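## Task

A plastic flat bar starts held in a thumb-and-index pinch. Rotate it inside the grip, using this hand alone, until its orientation relative to the hand matches the two goal pictures, with the end that currently protrudes further from the pinch pointing the way shown. The wrist camera, its bracket and the arm's final link count as part of the hand. The task fails if the bar contacts anything else, leaves the hand, or if anything is pushed or knocked off the table. To finish, keep the bar motionless in a firm grip for a moment, with the palm pointing straight down and no hand motor reporting "moving", then declare that you are done.

## Robot and tools

Robot: a single arm ending in a five-finger right hand. The only camera is cam_wrist (616x616), mounted at the wrist. A fixed bracket on the little-finger side of the wrist protrudes 0.03 m past the hand point along +y and 0.11 m across the palm; it can collide.

Frames. Scene frame: origin on the table top under the arm base, +z up, +y to the left when facing along +x. The base may be tilted. The hand point sits 0.05 m in front of the palm, where the index pad meets the thumb tip in a pinch. Its axes: +z along straightened fingers, +y out of the palm, +x across the palm away from the thumb. So "palm straight down" means hand +y points along scene -z. Fingers extend 0.06-0.07 m past the point along +z.

Row format (used by execute_actions and move): 14 numbers, each in [-1, 1], optionally followed by 6 more (up to 20 total).
1-6: dx, dy, dz, rx, ry, rz. An offset, not a pose: measured in the hand point's own axes from its measured pose at the start of the action (for the first action in a call, from the last pose any result reported). Every row of an action refers to that same start, not to the previous row. 1.0 = 0.6 m or 180 degrees; rx, ry, rz form one rotation vector.
7-12: absolute motor targets, in this fixed order: little, ring, middle, index, thumb_bend, thumb_turn. -1 is open/straight (thumb_turn -1 = beside the palm), +1 is closed/curled (thumb_turn +1 = opposite the fingers). A pinch is roughly index +0.22, thumb_bend +0.75, thumb_turn +0.57.
13: force_limit, linear from about 0 N at -1 to 10 N at +1 at the fingertip (15 N for the two thumb motors); it only stops closing motion.
14: speed, linear from nearly zero at -1 to full at +1 (full travel 0.6 s).
15-20 (optional): stiffness scale 0 to 1 per arm joint, in the Joint positions order; persists until changed.

Tools.
execute_actions(actions): a list of actions, run in order. Each action is a table of up to 15 rows, one per 1/30 s control step; a shorter table repeats its last row to fill 15 steps. An empty list just returns state and images.
move(target, speed, blocking): target is one row, offsets taken from the last reported pose. The hand point follows a straight path lasting 0.5-10 s (cut off at 10 s); speed is path top speed in m/s, 0.002-0.5, default 0.25, with rotation up to twice that in rad/s. Hand numbers are sent at the start. It does not avoid obstacles and can lag or overshoot speed. With blocking=false the result returns after 0.5 s; you must call wait or stop before any further actions or moves.
wait(seconds): 0-10; the arm keeps its last command and it returns early if a running move ends.
stop(): brakes a running move.
zoom_image(camera, region): camera "cam_wrist", region [x0, y0, x1, y1] in pixels from the top-left, at most 504x504.
show_instructions(): shows the goal reference pictures.
finished_scene(scene): ends scene 1 or 2; irreversible.

Motion behaviour. Each step the commanded pose is clipped to within 70 mm and 16 degrees of the measured pose; after an action the arm only continues to the last clipped pose, so large motions need several actions. Position wins over orientation if both cannot be met. Moves along hand z land off target (lower and short going toward the fingertips, higher going back). A held object can sag the hand, more so on actions commanding no arm motion.

Hand behaviour. A motor only starts when its target changes (by 0.01 or more always counts). It runs until it reaches the target or, when closing, hits force_limit, then locks (holds at least 15 N). Resending the same numbers keeps the grip. To tighten: raise force_limit and send a target further closed than hand_measured. To loosen: send a target more open than hand_measured. Close at speed -0.9 or lower for a gentle grip, since fast fingers overshoot the limit.

Results. State line: end_effector_position (m) and end_effector_quat_wxyz in the scene frame, Joint positions, and "Hand target" (where the controller is now heading). hand_measured, hand_stopped_by and hand_load_n list six values in motor order. hand_stopped_by words: moving, target, force, stalled, fault (motor dead for the scene). hand_load_n is fingertip load, positive when pushed open; loads near 0 signal a lost grip. "pose unreachable" means the clearance check altered or blocked the command. Action results list step readings, with HELD where a row was held back. A move adds a "move:" line: done, off_target, moving, held or fault, plus limits such as paced (pose clipped) or held (steps blocked; the arm may then jump fast), and distance to target. Joint ranges (rad): waist -2.618 to 3.054, shoulder 0.000 to 3.142, elbow 0.000 to 3.142, wrist pitch -1.571 to 1.571, wrist yaw -1.571 to 1.571, wrist roll -2.094 to 2.094.

Heat. Holding loads heats motors. MOTOR HOT appears at 75 °C; 90 °C stops the arm for 10 s; at 100 °C joints go limp and the arm drops. These appear as OVER-TEMPERATURE FAULT lines.

Avoid: letting the bar slip or contact the table or anything besides the hand, fast collisions, hard pressing, knocking objects off the table, and loose final grips.

Each tool is called after "Request:" by a JSON object that holds its "name" and its "arguments", one argument or row to a line.

Reference images:

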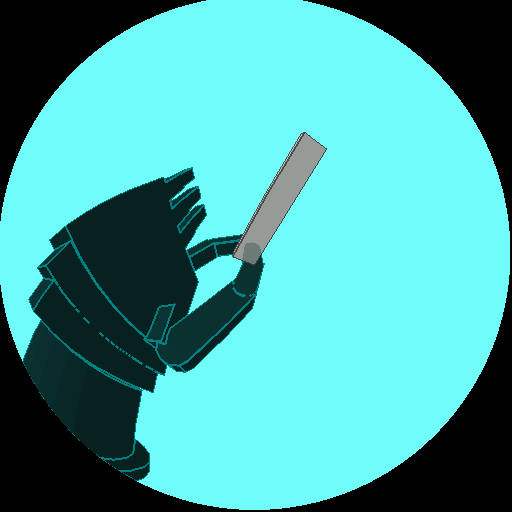

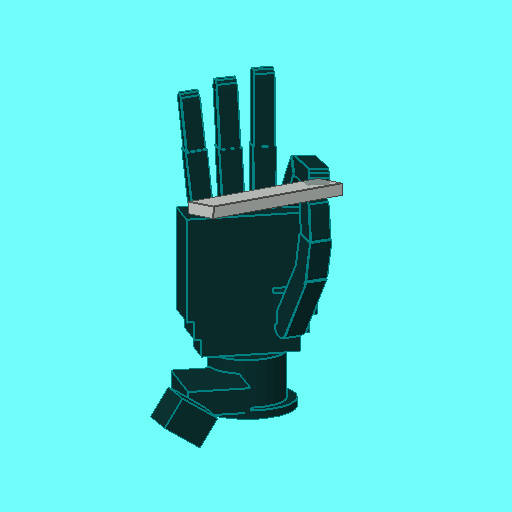

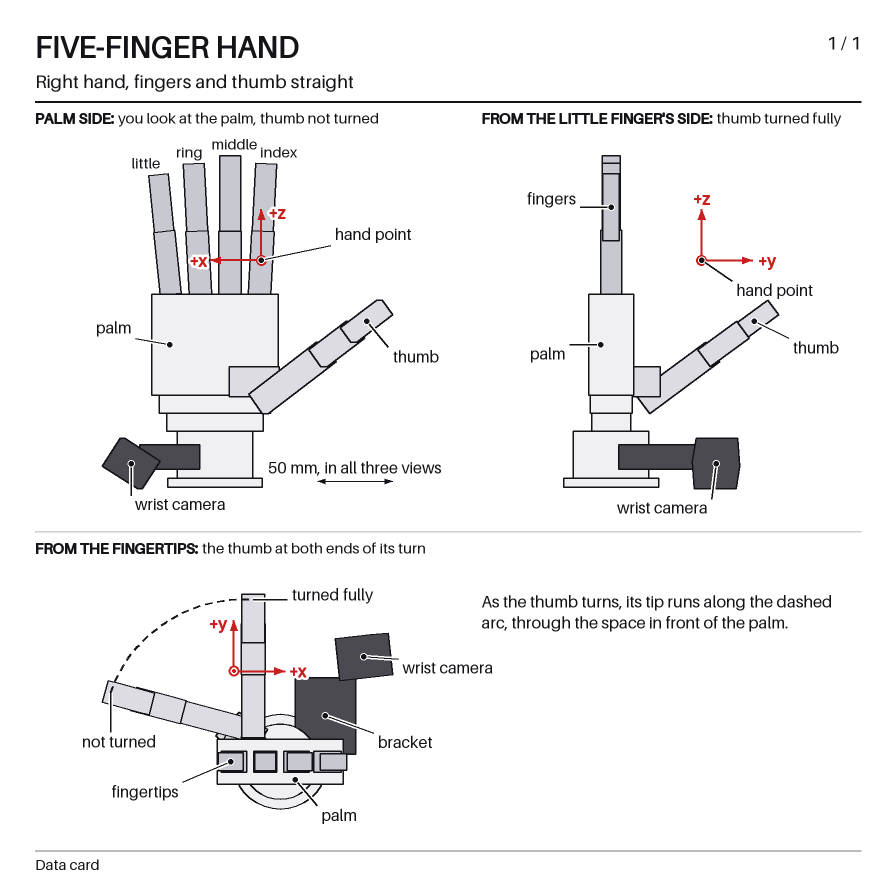

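## Session

Request:
{"name": "execute_actions", "arguments": {
  "actions": []
}}

Scene clock: 0.00 s.
end_effector_position=(+0.3448, +0.0062, +0.4159) hand_measured=(-1.000, -1.000, -1.000, +0.104, +0.750, +0.570) hand_load_n=(+0.0, +0.0, +0.0, +6.5, +1.0, +0.0) hand_stopped_by=(target, target, target, target, target, target) hand_force_limit=0.00 hand_speed=-0.80 end_effector_quat_wxyz=(+0.524, -0.480, +0.480, -0.515)
Joint positions: [-0.164  0.78   0.797  0.054 -0.197  0.022]
Joint velocities: [ 0.007  0.022 -0.007 -0.051 -0.022  0.051]
Hand target: +0.345, +0.006, +0.417; +0.525, -0.479, +0.478, -0.516
Joint stiffness scale: [1. 1. 1. 1. 1. 1.]

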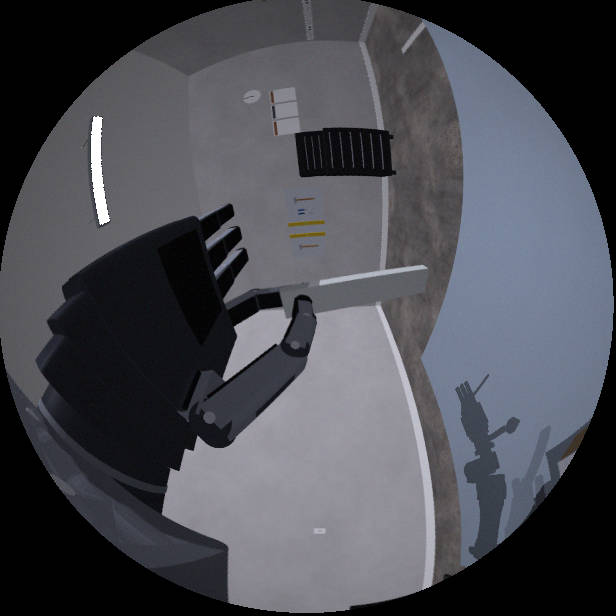

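Request:
{"name": "move", "arguments": {
  "target": [0,0,0,0,0,0.3,-1,-1,-1,0.104,0.75,0.57,0,-0.8]
}}

Request:
{"name": "execute_actions", "arguments": {
  "actions": [
    [[0,0,0,0,0,0,-1,-1,-1,0.092,0.75,0.57,0,-0.95]]
  ]
}}

Scene clock: 12.07 s.
end_effector_position=(+0.3429, +0.0083, +0.4211) hand_measured=(-1.000, -1.000, -1.000, +0.104, +0.750, +0.570) hand_load_n=(+0.0, +0.0, +0.0, +6.5, +1.0, +0.0) hand_stopped_by=(target, target, target, target, target, target) hand_force_limit=0.00 hand_speed=-0.80 end_effector_quat_wxyz=(+0.700, -0.213, +0.643, -0.226)
Joint positions: [-0.371  0.799  0.62   0.259 -0.405  0.97 ]
Joint velocities: [-0.007 -0.007 -0.002 -0.022 -0.022  0.007]
Hand target: +0.345, +0.006, +0.416; +0.700, -0.209, +0.646, -0.221
Off the commanded pose: 0.006 m, 1 deg.
Joint stiffness scale: [1. 1. 1. 1. 1. 1.]
move: done

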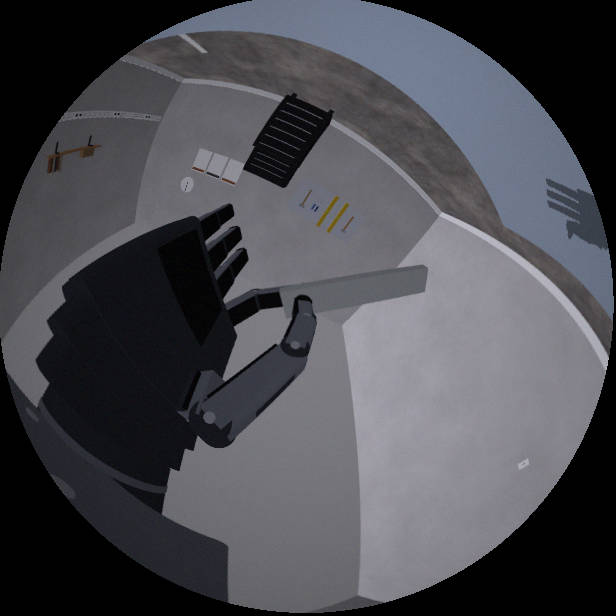

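Scene clock: 12.57 s.
end_effector_position=(+0.3429, +0.0084, +0.4211) hand_measured=(-1.000, -1.000, -1.000, +0.092, +0.750, +0.570) hand_load_n=(+0.0, +0.0, +0.0, +2.0, +0.5, -0.5) hand_stopped_by=(target, target, target, target, target, target) hand_force_limit=0.00 hand_speed=-0.95 end_effector_quat_wxyz=(+0.701, -0.213, +0.643, -0.225)
Joint positions: [-0.371  0.799  0.62   0.259 -0.405  0.97 ]
Joint velocities: [-0.007 -0.007 -0.022  0.022 -0.081  0.007]
Hand target: +0.343, +0.008, +0.421; +0.700, -0.213, +0.643, -0.225
Off the commanded pose: 0.000 m, 0 deg.
Joint stiffness scale: [1. 1. 1. 1. 1. 1.]
Step readings (end_effector_position):
0: (+0.3429, +0.0083, +0.4211)
1: (+0.3429, +0.0084, +0.4211)
2: (+0.3429, +0.0084, +0.4211)
4: (+0.3429, +0.0084, +0.4211)
8: (+0.3429, +0.0084, +0.4211)
15: end_effector_position above

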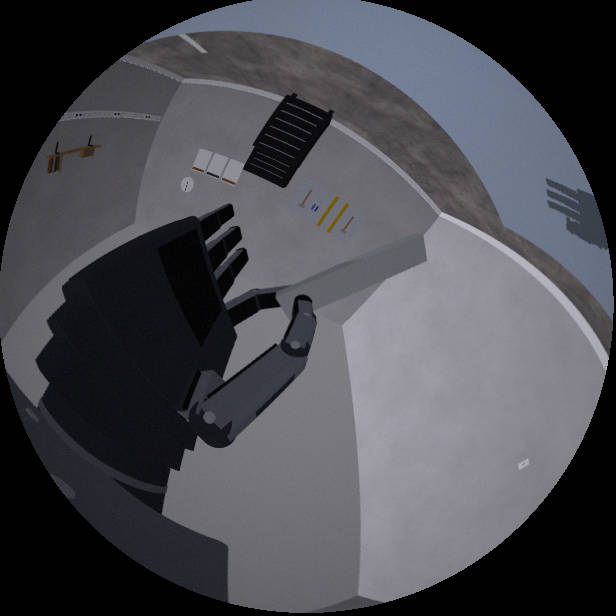

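Request:
{"name": "move", "arguments": {
  "target": [0,0,0,0,0,0.06,-1,-1,-1,0.092,0.75,0.57,0,-0.95],
  "speed": 0.1
}}

Scene clock: 18.10 s.
end_effector_position=(+0.3425, +0.0090, +0.4230) hand_measured=(-1.000, -1.000, -1.000, +0.092, +0.750, +0.570) hand_load_n=(+0.0, +0.0, +0.0, +2.0, +0.5, -0.5) hand_stopped_by=(target, target, target, target, target, target) hand_force_limit=0.00 hand_speed=-0.95 end_effector_quat_wxyz=(+0.716, -0.156, +0.661, -0.162)
Joint positions: [-0.371  0.799  0.586  0.286 -0.405  1.146]
Joint velocities: [ 0.012  0.012  0.007 -0.081 -0.066 -0.051]
Hand target: +0.343, +0.008, +0.421; +0.718, -0.152, +0.660, -0.159
Off the commanded pose: 0.002 m, 1 deg.
Joint stiffness scale: [1. 1. 1. 1. 1. 1.]
move: done

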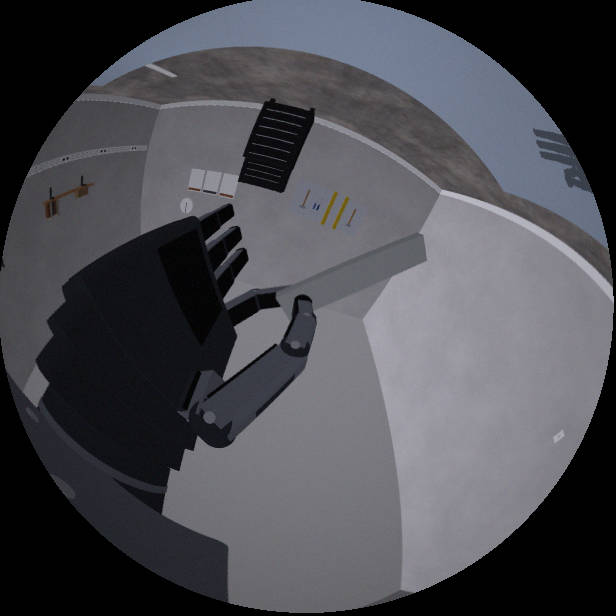

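Stick-slip; continue.

Request:
{"name": "move", "arguments": {
  "target": [0,0,0,0,0,0.1,-1,-1,-1,0.092,0.75,0.57,0,-0.95],
  "speed": 0.1
}}

Scene clock: 28.73 s.
end_effector_position=(+0.3422, +0.0074, +0.4236) hand_measured=(-1.000, -1.000, -1.000, +0.092, +0.750, +0.570) hand_load_n=(+0.0, +0.0, +0.0, +2.0, +0.5, -0.5) hand_stopped_by=(target, target, target, target, target, target) hand_force_limit=0.00 hand_speed=-0.95 end_effector_quat_wxyz=(+0.729, -0.054, +0.681, -0.051)
Joint positions: [-0.358  0.799  0.52   0.341 -0.392  1.445]
Joint velocities: [ 0.007 -0.007 -0.042  0.022 -0.051  0.007]
Hand target: +0.342, +0.009, +0.423; +0.732, -0.050, +0.678, -0.048
Off the commanded pose: 0.002 m, 1 deg.
Joint stiffness scale: [1. 1. 1. 1. 1. 1.]
move: done

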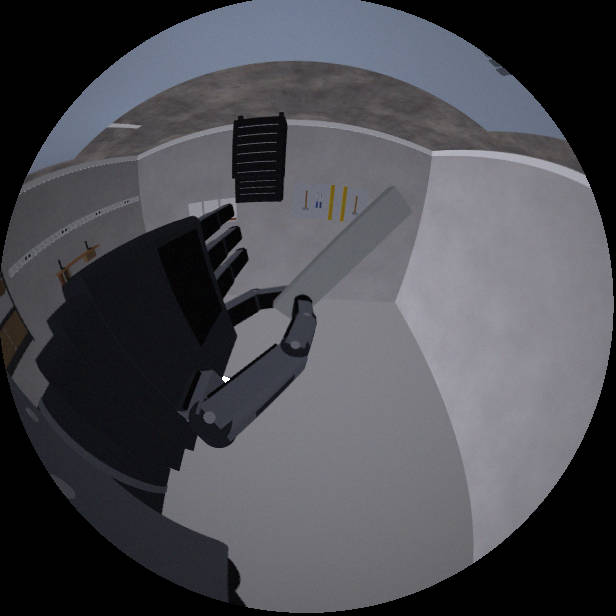

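Request:
{"name": "move", "arguments": {
  "target": [0,0,0,0,0,0.05,-1,-1,-1,0.092,0.75,0.57,0,-0.95],
  "speed": 0.1
}}

Scene clock: 39.13 s.
end_effector_position=(+0.3428, +0.0057, +0.4237) hand_measured=(-1.000, -1.000, -1.000, +0.092, +0.750, +0.570) hand_load_n=(+0.0, +0.0, +0.0, +2.0, +0.5, -0.5) hand_stopped_by=(target, target, target, target, target, target) hand_force_limit=0.00 hand_speed=-0.95 end_effector_quat_wxyz=(+0.726, -0.003, +0.687, +0.003)
Joint positions: [-0.344  0.799  0.497  0.351 -0.378  1.587]
Joint velocities: [-0.002  0.012  0.002 -0.037  0.007  0.037]
Hand target: +0.342, +0.007, +0.424; +0.730, -0.001, +0.683, +0.006
Off the commanded pose: 0.002 m, 1 deg.
Joint stiffness scale: [1. 1. 1. 1. 1. 1.]
move: done

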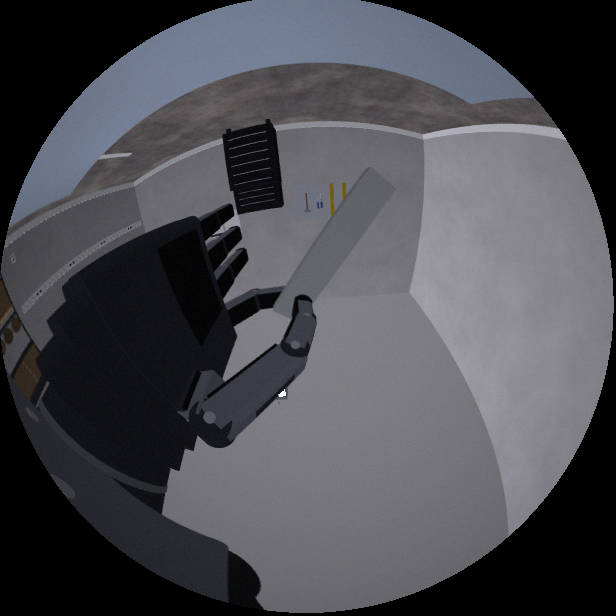

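Request:
{"name": "move", "arguments": {
  "target": [0,0,0,0,0,0.025,-1,-1,-1,0.092,0.75,0.57,0,-0.95]
}}

Scene clock: 42.97 s.
end_effector_position=(+0.3428, +0.0040, +0.4278) hand_measured=(-1.000, -1.000, -1.000, +0.092, +0.750, +0.570) hand_load_n=(+0.0, +0.0, +0.0, +2.0, +0.5, -0.5) hand_stopped_by=(target, target, target, target, target, target) hand_force_limit=0.00 hand_speed=-0.95 end_effector_quat_wxyz=(+0.726, +0.019, +0.687, +0.026)
Joint positions: [-0.34   0.799  0.497  0.353 -0.374  1.652]
Joint velocities: [ 0.012 -0.002 -0.002 -0.007 -0.051  0.007]
Hand target: +0.343, +0.006, +0.424; +0.726, +0.024, +0.687, +0.031
Off the commanded pose: 0.004 m, 1 deg.
Joint stiffness scale: [1. 1. 1. 1. 1. 1.]
move: done

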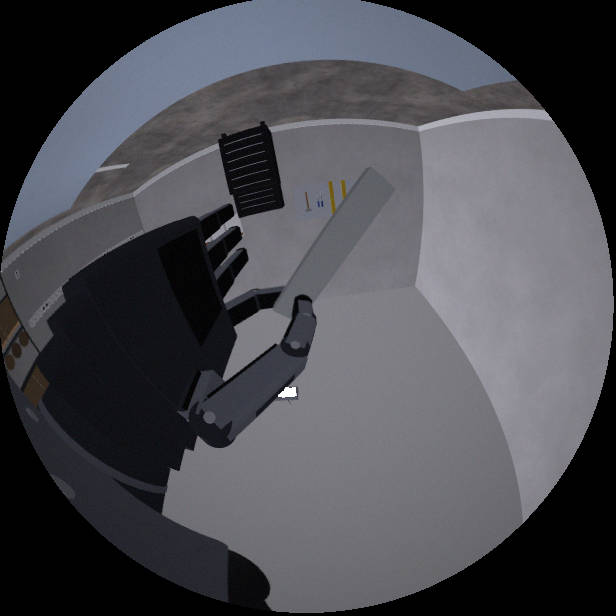

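Request:
{"name": "execute_actions", "arguments": {
  "actions": [
    [[-0.015,0,0,0,0,0,-1,-1,-1,0.092,0.75,0.57,0,-0.95]]
  ]
}}

Scene clock: 47.80 s.
end_effector_position=(+0.3437, +0.0038, +0.4278) hand_measured=(-1.000, -1.000, -1.000, +0.092, +0.750, +0.570) hand_load_n=(+0.0, +0.0, +0.0, +2.0, +0.5, -0.5) hand_stopped_by=(target, target, target, target, target, target) hand_force_limit=0.00 hand_speed=-0.95 end_effector_quat_wxyz=(+0.721, +0.022, +0.692, +0.029)
Joint positions: [-0.339  0.799  0.512  0.32  -0.374  1.655]
Joint velocities: [-0.037 -0.007 -0.017 -0.051 -0.022 -0.007]
Hand target: +0.342, +0.004, +0.437; +0.726, +0.019, +0.687, +0.026
Off the commanded pose: 0.009 m, 1 deg.
Joint stiffness scale: [1. 1. 1. 1. 1. 1.]
Step readings (end_effector_position):
0: (+0.3428, +0.0041, +0.4279)
1: (+0.3429, +0.0041, +0.4278)
2: (+0.3431, +0.0040, +0.4278)
4: (+0.3433, +0.0039, +0.4290)
8: (+0.3434, +0.0039, +0.4294)
15: end_effector_position above

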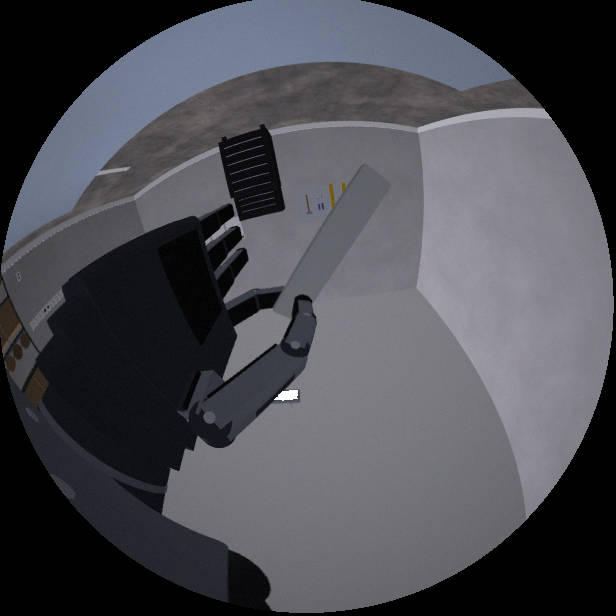

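Request:
{"name": "execute_actions", "arguments": {
  "actions": [
    [[0,0,0,0,0,0,-1,-1,-1,0.2,0.75,0.57,0.5,-0.92]]
  ]
}}

Request:
{"name": "move", "arguments": {
  "target": [0,0,0,-0.012,0.012,-0.527,-1,-1,-1,0.2,0.75,0.57,0.5,-0.92]
}}

Scene clock: 52.63 s.
end_effector_position=(+0.3437, +0.0038, +0.4275) hand_measured=(-1.000, -1.000, -1.000, +0.106, +0.750, +0.570) hand_load_n=(+0.0, +0.0, +0.0, +7.5, +1.0, -1.0) hand_stopped_by=(target, target, target, force, target, target) hand_force_limit=0.50 hand_speed=-0.92 end_effector_quat_wxyz=(+0.720, +0.022, +0.693, +0.029)
Joint positions: [-0.339  0.799  0.512  0.319 -0.374  1.655]
Joint velocities: [ 0.012  0.002  0.002 -0.066 -0.037 -0.051]
Hand target: +0.344, +0.004, +0.428; +0.721, +0.022, +0.692, +0.029
Off the commanded pose: 0.000 m, 0 deg.
Joint stiffness scale: [1. 1. 1. 1. 1. 1.]
Step readings (end_effector_position):
0: (+0.3437, +0.0038, +0.4275)
1: (+0.3437, +0.0038, +0.4275)
2: (+0.3437, +0.0038, +0.4275)
4: (+0.3437, +0.0038, +0.4275)
8: (+0.3437, +0.0038, +0.4275)
15: end_effector_position above

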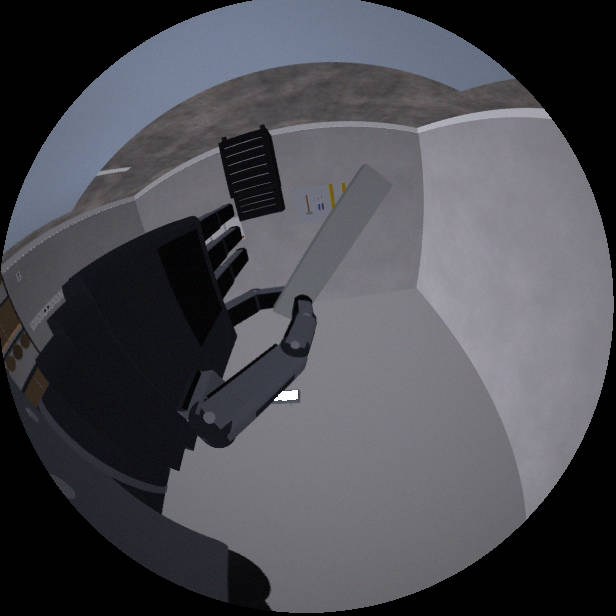

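Scene clock: 56.57 s.
end_effector_position=(+0.3413, +0.0041, +0.4230) hand_measured=(-1.000, -1.000, -1.000, +0.106, +0.750, +0.570) hand_load_n=(+0.0, +0.0, +0.0, +7.5, +1.0, -0.5) hand_stopped_by=(target, target, target, force, target, target) hand_force_limit=0.50 hand_speed=-0.92 end_effector_quat_wxyz=(+0.499, -0.506, +0.499, -0.495)
Joint positions: [-0.174  0.828  0.942 -0.135 -0.21  -0.008]
Joint velocities: [-0.012 -0.007 -0.007  0.022  0.051 -0.037]
Hand target: +0.344, +0.005, +0.427; +0.497, -0.508, +0.496, -0.499
Off the commanded pose: 0.005 m, 1 deg.
Joint stiffness scale: [1. 1. 1. 1. 1. 1.]
move: done

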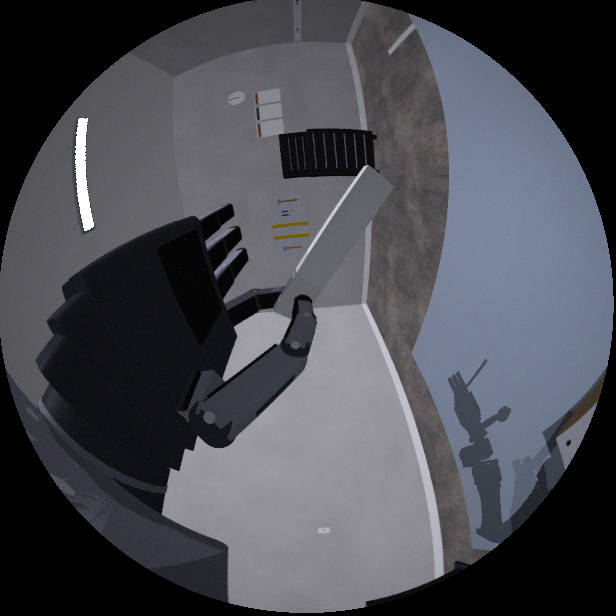

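Request:
{"name": "finished_scene", "arguments": {
  "scene": 1
}}

The scene is finished: the task was done.


## Next scene

Do the same with a steel flat bar held in the thumb-and-index pinch. Rotate it in that hand alone (wrist camera, bracket and last arm link included) until its orientation in the hand matches the two goal pictures, with the currently further-protruding end pointing as shown. It fails if the bar touches anything else, leaves the hand, or anything goes off the table. End with the bar still and firmly gripped, palm pointing straight down, no hand motor reading "moving", then declare that you are done.

Request:
{"name": "show_instructions", "arguments": {

}}

Request:
{"name": "execute_actions", "arguments": {
  "actions": []
}}

Reference images for this scene: goal picture from the wrist camera place, goal picture looking into the palm, FIVE-FINGER HAND page 1.

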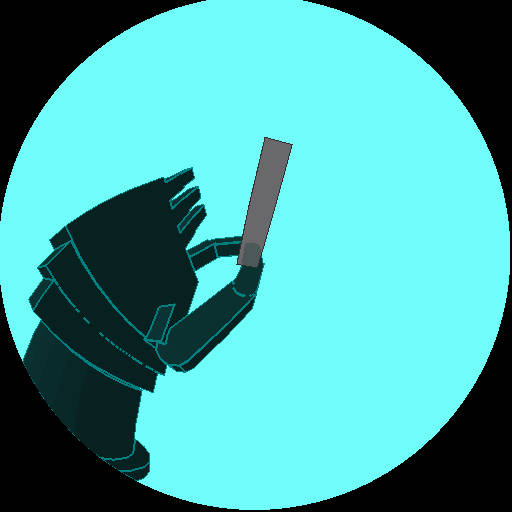

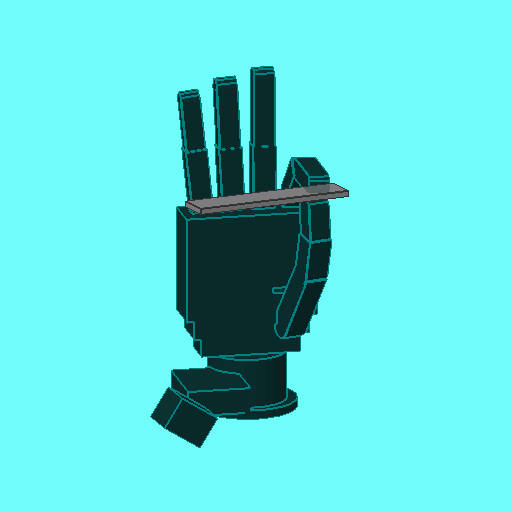

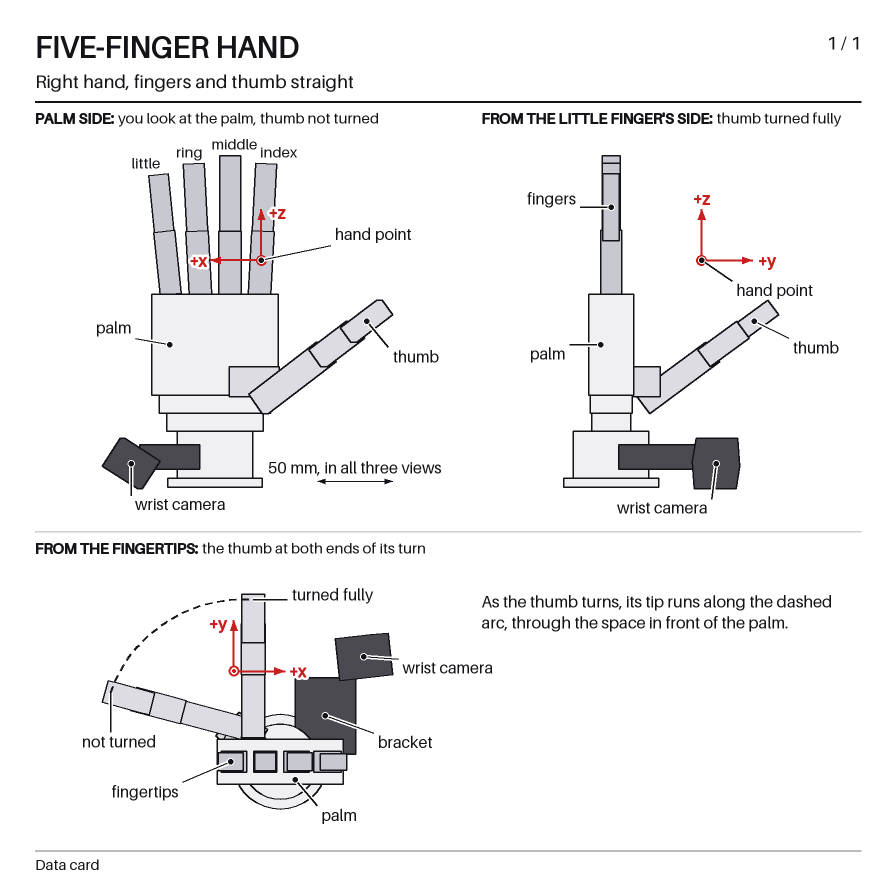

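Scene clock: 0.00 s.
end_effector_position=(+0.3452, -0.0053, +0.3886) hand_measured=(-1.000, -1.000, -1.000, +0.168, +0.750, +0.570) hand_load_n=(+0.0, +0.0, +0.0, +7.0, +0.5, -0.5) hand_stopped_by=(target, target, target, target, target, target) hand_force_limit=0.00 hand_speed=-0.80 end_effector_quat_wxyz=(+0.497, -0.483, +0.515, -0.504)
Joint positions: [-0.179  0.786  0.769  0.01  -0.166  0.023]
Joint velocities: [-0.017 -0.012  0.002  0.022  0.051  0.022]
Hand target: +0.345, -0.005, +0.388; +0.497, -0.483, +0.515, -0.504
Joint stiffness scale: [1. 1. 1. 1. 1. 1.]

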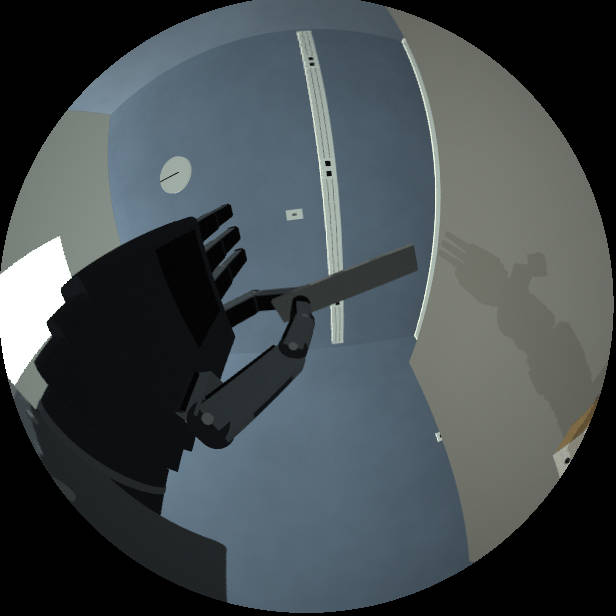

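Goal corners (319,165),(351,174). Loosen first, then roll.

Request:
{"name": "move", "arguments": {
  "target": [0,0,0,0,0,0.42,-1,-1,-1,0.158,0.75,0.57,0,-0.95],
  "speed": 0.15
}}

Scene clock: 8.63 s.
end_effector_position=(+0.3426, -0.0047, +0.3934) hand_measured=(-1.000, -1.000, -1.000, +0.158, +0.750, +0.570) hand_load_n=(+0.0, +0.0, +0.0, +2.5, +0.5, -0.5) hand_stopped_by=(target, target, target, target, target, target) hand_force_limit=0.00 hand_speed=-0.95 end_effector_quat_wxyz=(+0.702, -0.071, +0.702, -0.099)
Joint positions: [-0.393  0.786  0.488  0.293 -0.38   1.328]
Joint velocities: [-0.007 -0.017  0.002  0.022 -0.007 -0.007]
Hand target: +0.345, -0.006, +0.389; +0.702, -0.066, +0.703, -0.094
Off the commanded pose: 0.005 m, 1 deg.
Joint stiffness scale: [1. 1. 1. 1. 1. 1.]
move: done

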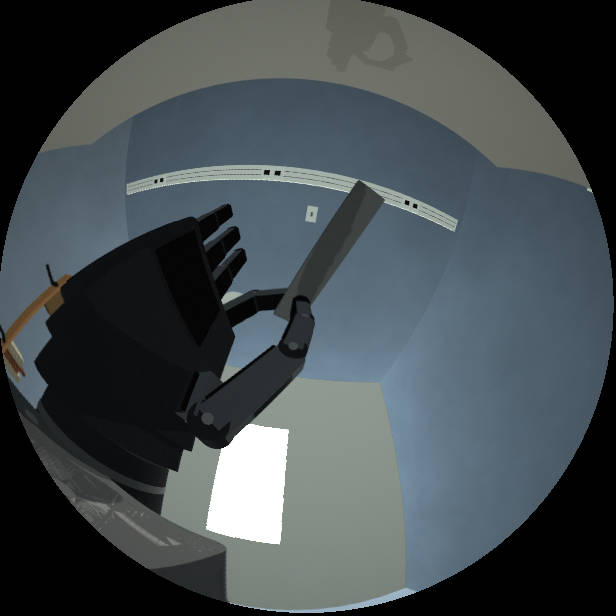

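Request:
{"name": "move", "arguments": {
  "target": [0,0,0,0,0,0.12,-1,-1,-1,0.158,0.75,0.57,0,-0.95],
  "speed": 0.12
}}

Scene clock: 19.77 s.
end_effector_position=(+0.3444, -0.0070, +0.3900) hand_measured=(-1.000, -1.000, -1.000, +0.158, +0.750, +0.570) hand_load_n=(+0.0, +0.0, +0.0, +2.5, +0.5, -0.5) hand_stopped_by=(target, target, target, target, target, target) hand_force_limit=0.00 hand_speed=-0.95 end_effector_quat_wxyz=(+0.700, +0.061, +0.711, +0.032)
Joint positions: [-0.342  0.786  0.409  0.346 -0.328  1.692]
Joint velocities: [ 0.002 -0.007  0.007  0.066 -0.022  0.037]
Hand target: +0.342, -0.005, +0.393; +0.708, +0.062, +0.703, +0.035
Off the commanded pose: 0.004 m, 1 deg.
Joint stiffness scale: [1. 1. 1. 1. 1. 1.]
move: done

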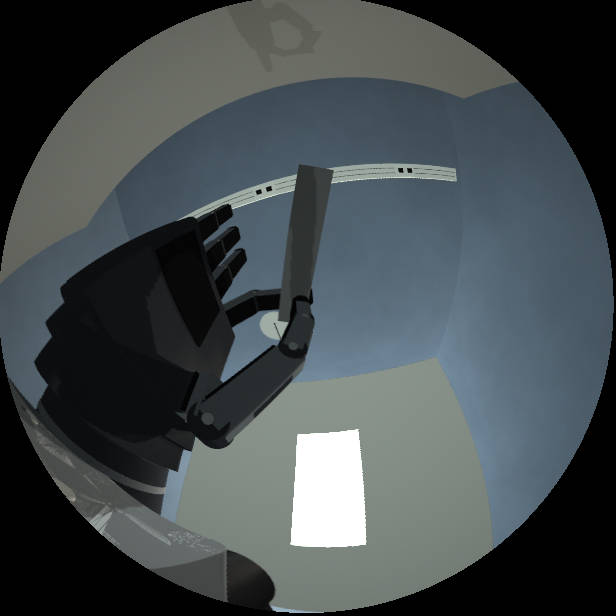

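Request:
{"name": "move", "arguments": {
  "target": [0,0,0,0,0,-0.21,-1,-1,-1,0.158,0.75,0.57,0,-0.95],
  "speed": 0.15
}}

Scene clock: 38.53 s.
end_effector_position=(+0.3424, -0.0041, +0.3868) hand_measured=(-1.000, -1.000, -1.000, +0.158, +0.750, +0.570) hand_load_n=(+0.0, +0.0, +0.0, +2.5, +1.0, -0.5) hand_stopped_by=(target, target, target, target, target, target) hand_force_limit=0.00 hand_speed=-0.95 end_effector_quat_wxyz=(+0.673, -0.171, +0.693, -0.195)
Joint positions: [-0.4    0.786  0.562  0.194 -0.386  1.035]
Joint velocities: [-0.002 -0.027  0.012 -0.022 -0.066 -0.051]
Hand target: +0.345, -0.007, +0.390; +0.673, -0.172, +0.692, -0.196
Off the commanded pose: 0.005 m, 0 deg.
Joint stiffness scale: [1. 1. 1. 1. 1. 1.]
move: done

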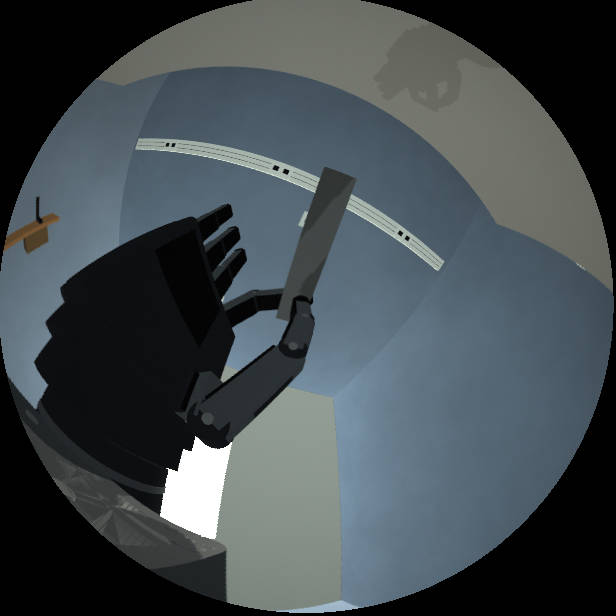

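Request:
{"name": "move", "arguments": {
  "target": [0,0,0,0,0,0.18,-1,-1,-1,0.158,0.75,0.57,0,-0.95],
  "speed": 0.15
}}

Scene clock: 45.00 s.
end_effector_position=(+0.3445, -0.0067, +0.3821) hand_measured=(-1.000, -1.000, -1.000, +0.158, +0.750, +0.570) hand_load_n=(+0.0, +0.0, +0.0, +2.5, +0.5, -0.5) hand_stopped_by=(target, target, target, target, target, target) hand_force_limit=0.00 hand_speed=-0.95 end_effector_quat_wxyz=(+0.691, +0.028, +0.722, -0.000)
Joint positions: [-0.362  0.786  0.429  0.298 -0.348  1.589]
Joint velocities: [-0.007 -0.002 -0.007 -0.007  0.007 -0.022]
Hand target: +0.342, -0.004, +0.387; +0.700, +0.029, +0.713, +0.001
Off the commanded pose: 0.006 m, 2 deg.
Joint stiffness scale: [1. 1. 1. 1. 1. 1.]
move: done

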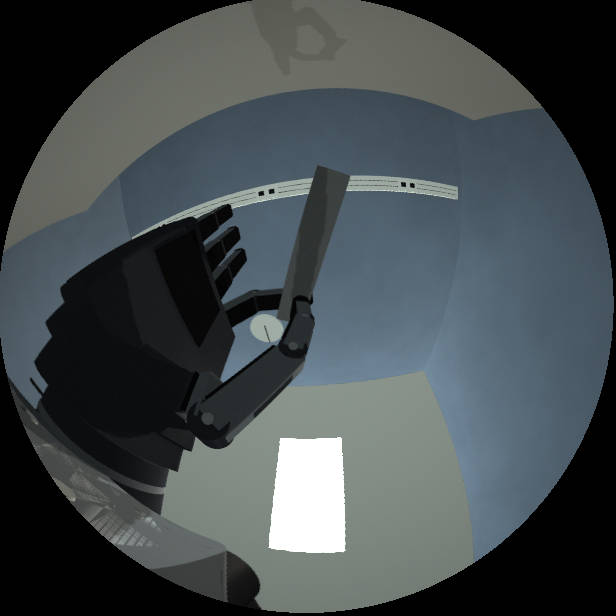

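Request:
{"name": "execute_actions", "arguments": {
  "actions": [
    [[0,0,0,0,0,0,-1,-1,-1,0.3,0.75,0.57,1,-0.85]]
  ]
}}

Request:
{"name": "move", "arguments": {
  "target": [0,0,0,0.011,-0.011,-0.515,-1,-1,-1,0.3,0.75,0.57,1,-0.85],
  "speed": 0.15
}}

Scene clock: 49.83 s.
end_effector_position=(+0.3445, -0.0070, +0.3825) hand_measured=(-1.000, -1.000, -1.000, +0.174, +0.750, +0.570) hand_load_n=(+0.0, +0.0, +0.0, +10.0, +1.0, -1.0) hand_stopped_by=(target, target, target, force, target, target) hand_force_limit=1.00 hand_speed=-0.85 end_effector_quat_wxyz=(+0.691, +0.029, +0.722, -0.000)
Joint positions: [-0.362  0.786  0.429  0.3   -0.347  1.59 ]
Joint velocities: [ 0.002 -0.017 -0.012 -0.081 -0.007  0.051]
Hand target: +0.344, -0.007, +0.382; +0.691, +0.028, +0.722, -0.001
Off the commanded pose: 0.001 m, 0 deg.
Joint stiffness scale: [1. 1. 1. 1. 1. 1.]
Step readings (end_effector_position):
0: (+0.3445, -0.0070, +0.3826)
1: (+0.3445, -0.0070, +0.3826)
2: (+0.3445, -0.0070, +0.3826)
4: (+0.3445, -0.0070, +0.3826)
8: (+0.3445, -0.0070, +0.3825)
15: end_effector_position above

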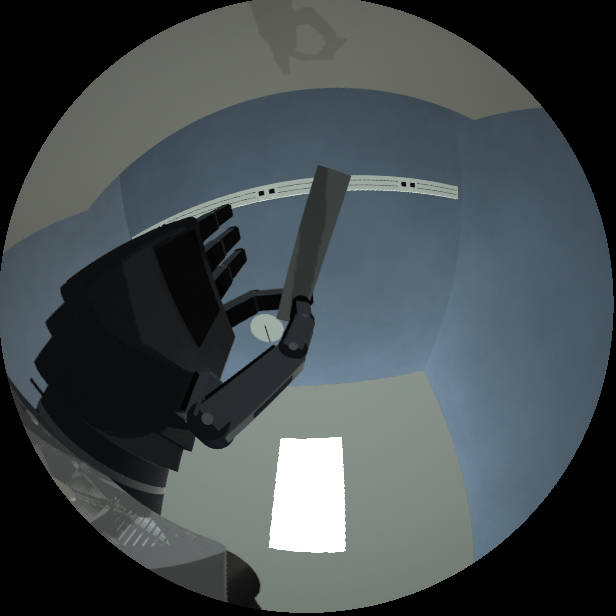

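Scene clock: 55.70 s.
end_effector_position=(+0.3452, -0.0075, +0.3705) hand_measured=(-1.000, -1.000, -1.000, +0.174, +0.750, +0.570) hand_load_n=(+0.0, +0.0, +0.0, +9.5, +1.5, -0.5) hand_stopped_by=(target, target, target, force, target, target) hand_force_limit=1.00 hand_speed=-0.85 end_effector_quat_wxyz=(+0.485, -0.494, +0.519, -0.502)
Joint positions: [-0.181  0.786  0.732  0.018 -0.165  0.   ]
Joint velocities: [-0.002 -0.012  0.002  0.051 -0.022 -0.11 ]
Hand target: +0.344, -0.006, +0.382; +0.488, -0.491, +0.509, -0.512
Off the commanded pose: 0.012 m, 2 deg.
Joint stiffness scale: [1. 1. 1. 1. 1. 1.]
move: off_target

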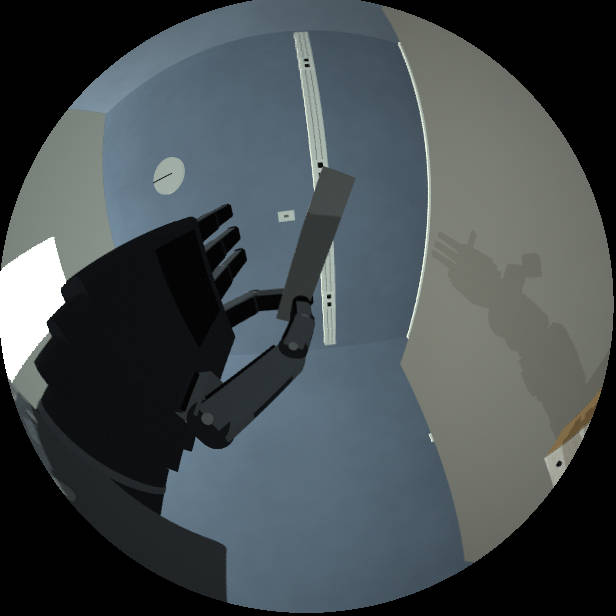

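Request:
{"name": "finished_scene", "arguments": {
  "scene": 2
}}

The scene is finished: the task was done.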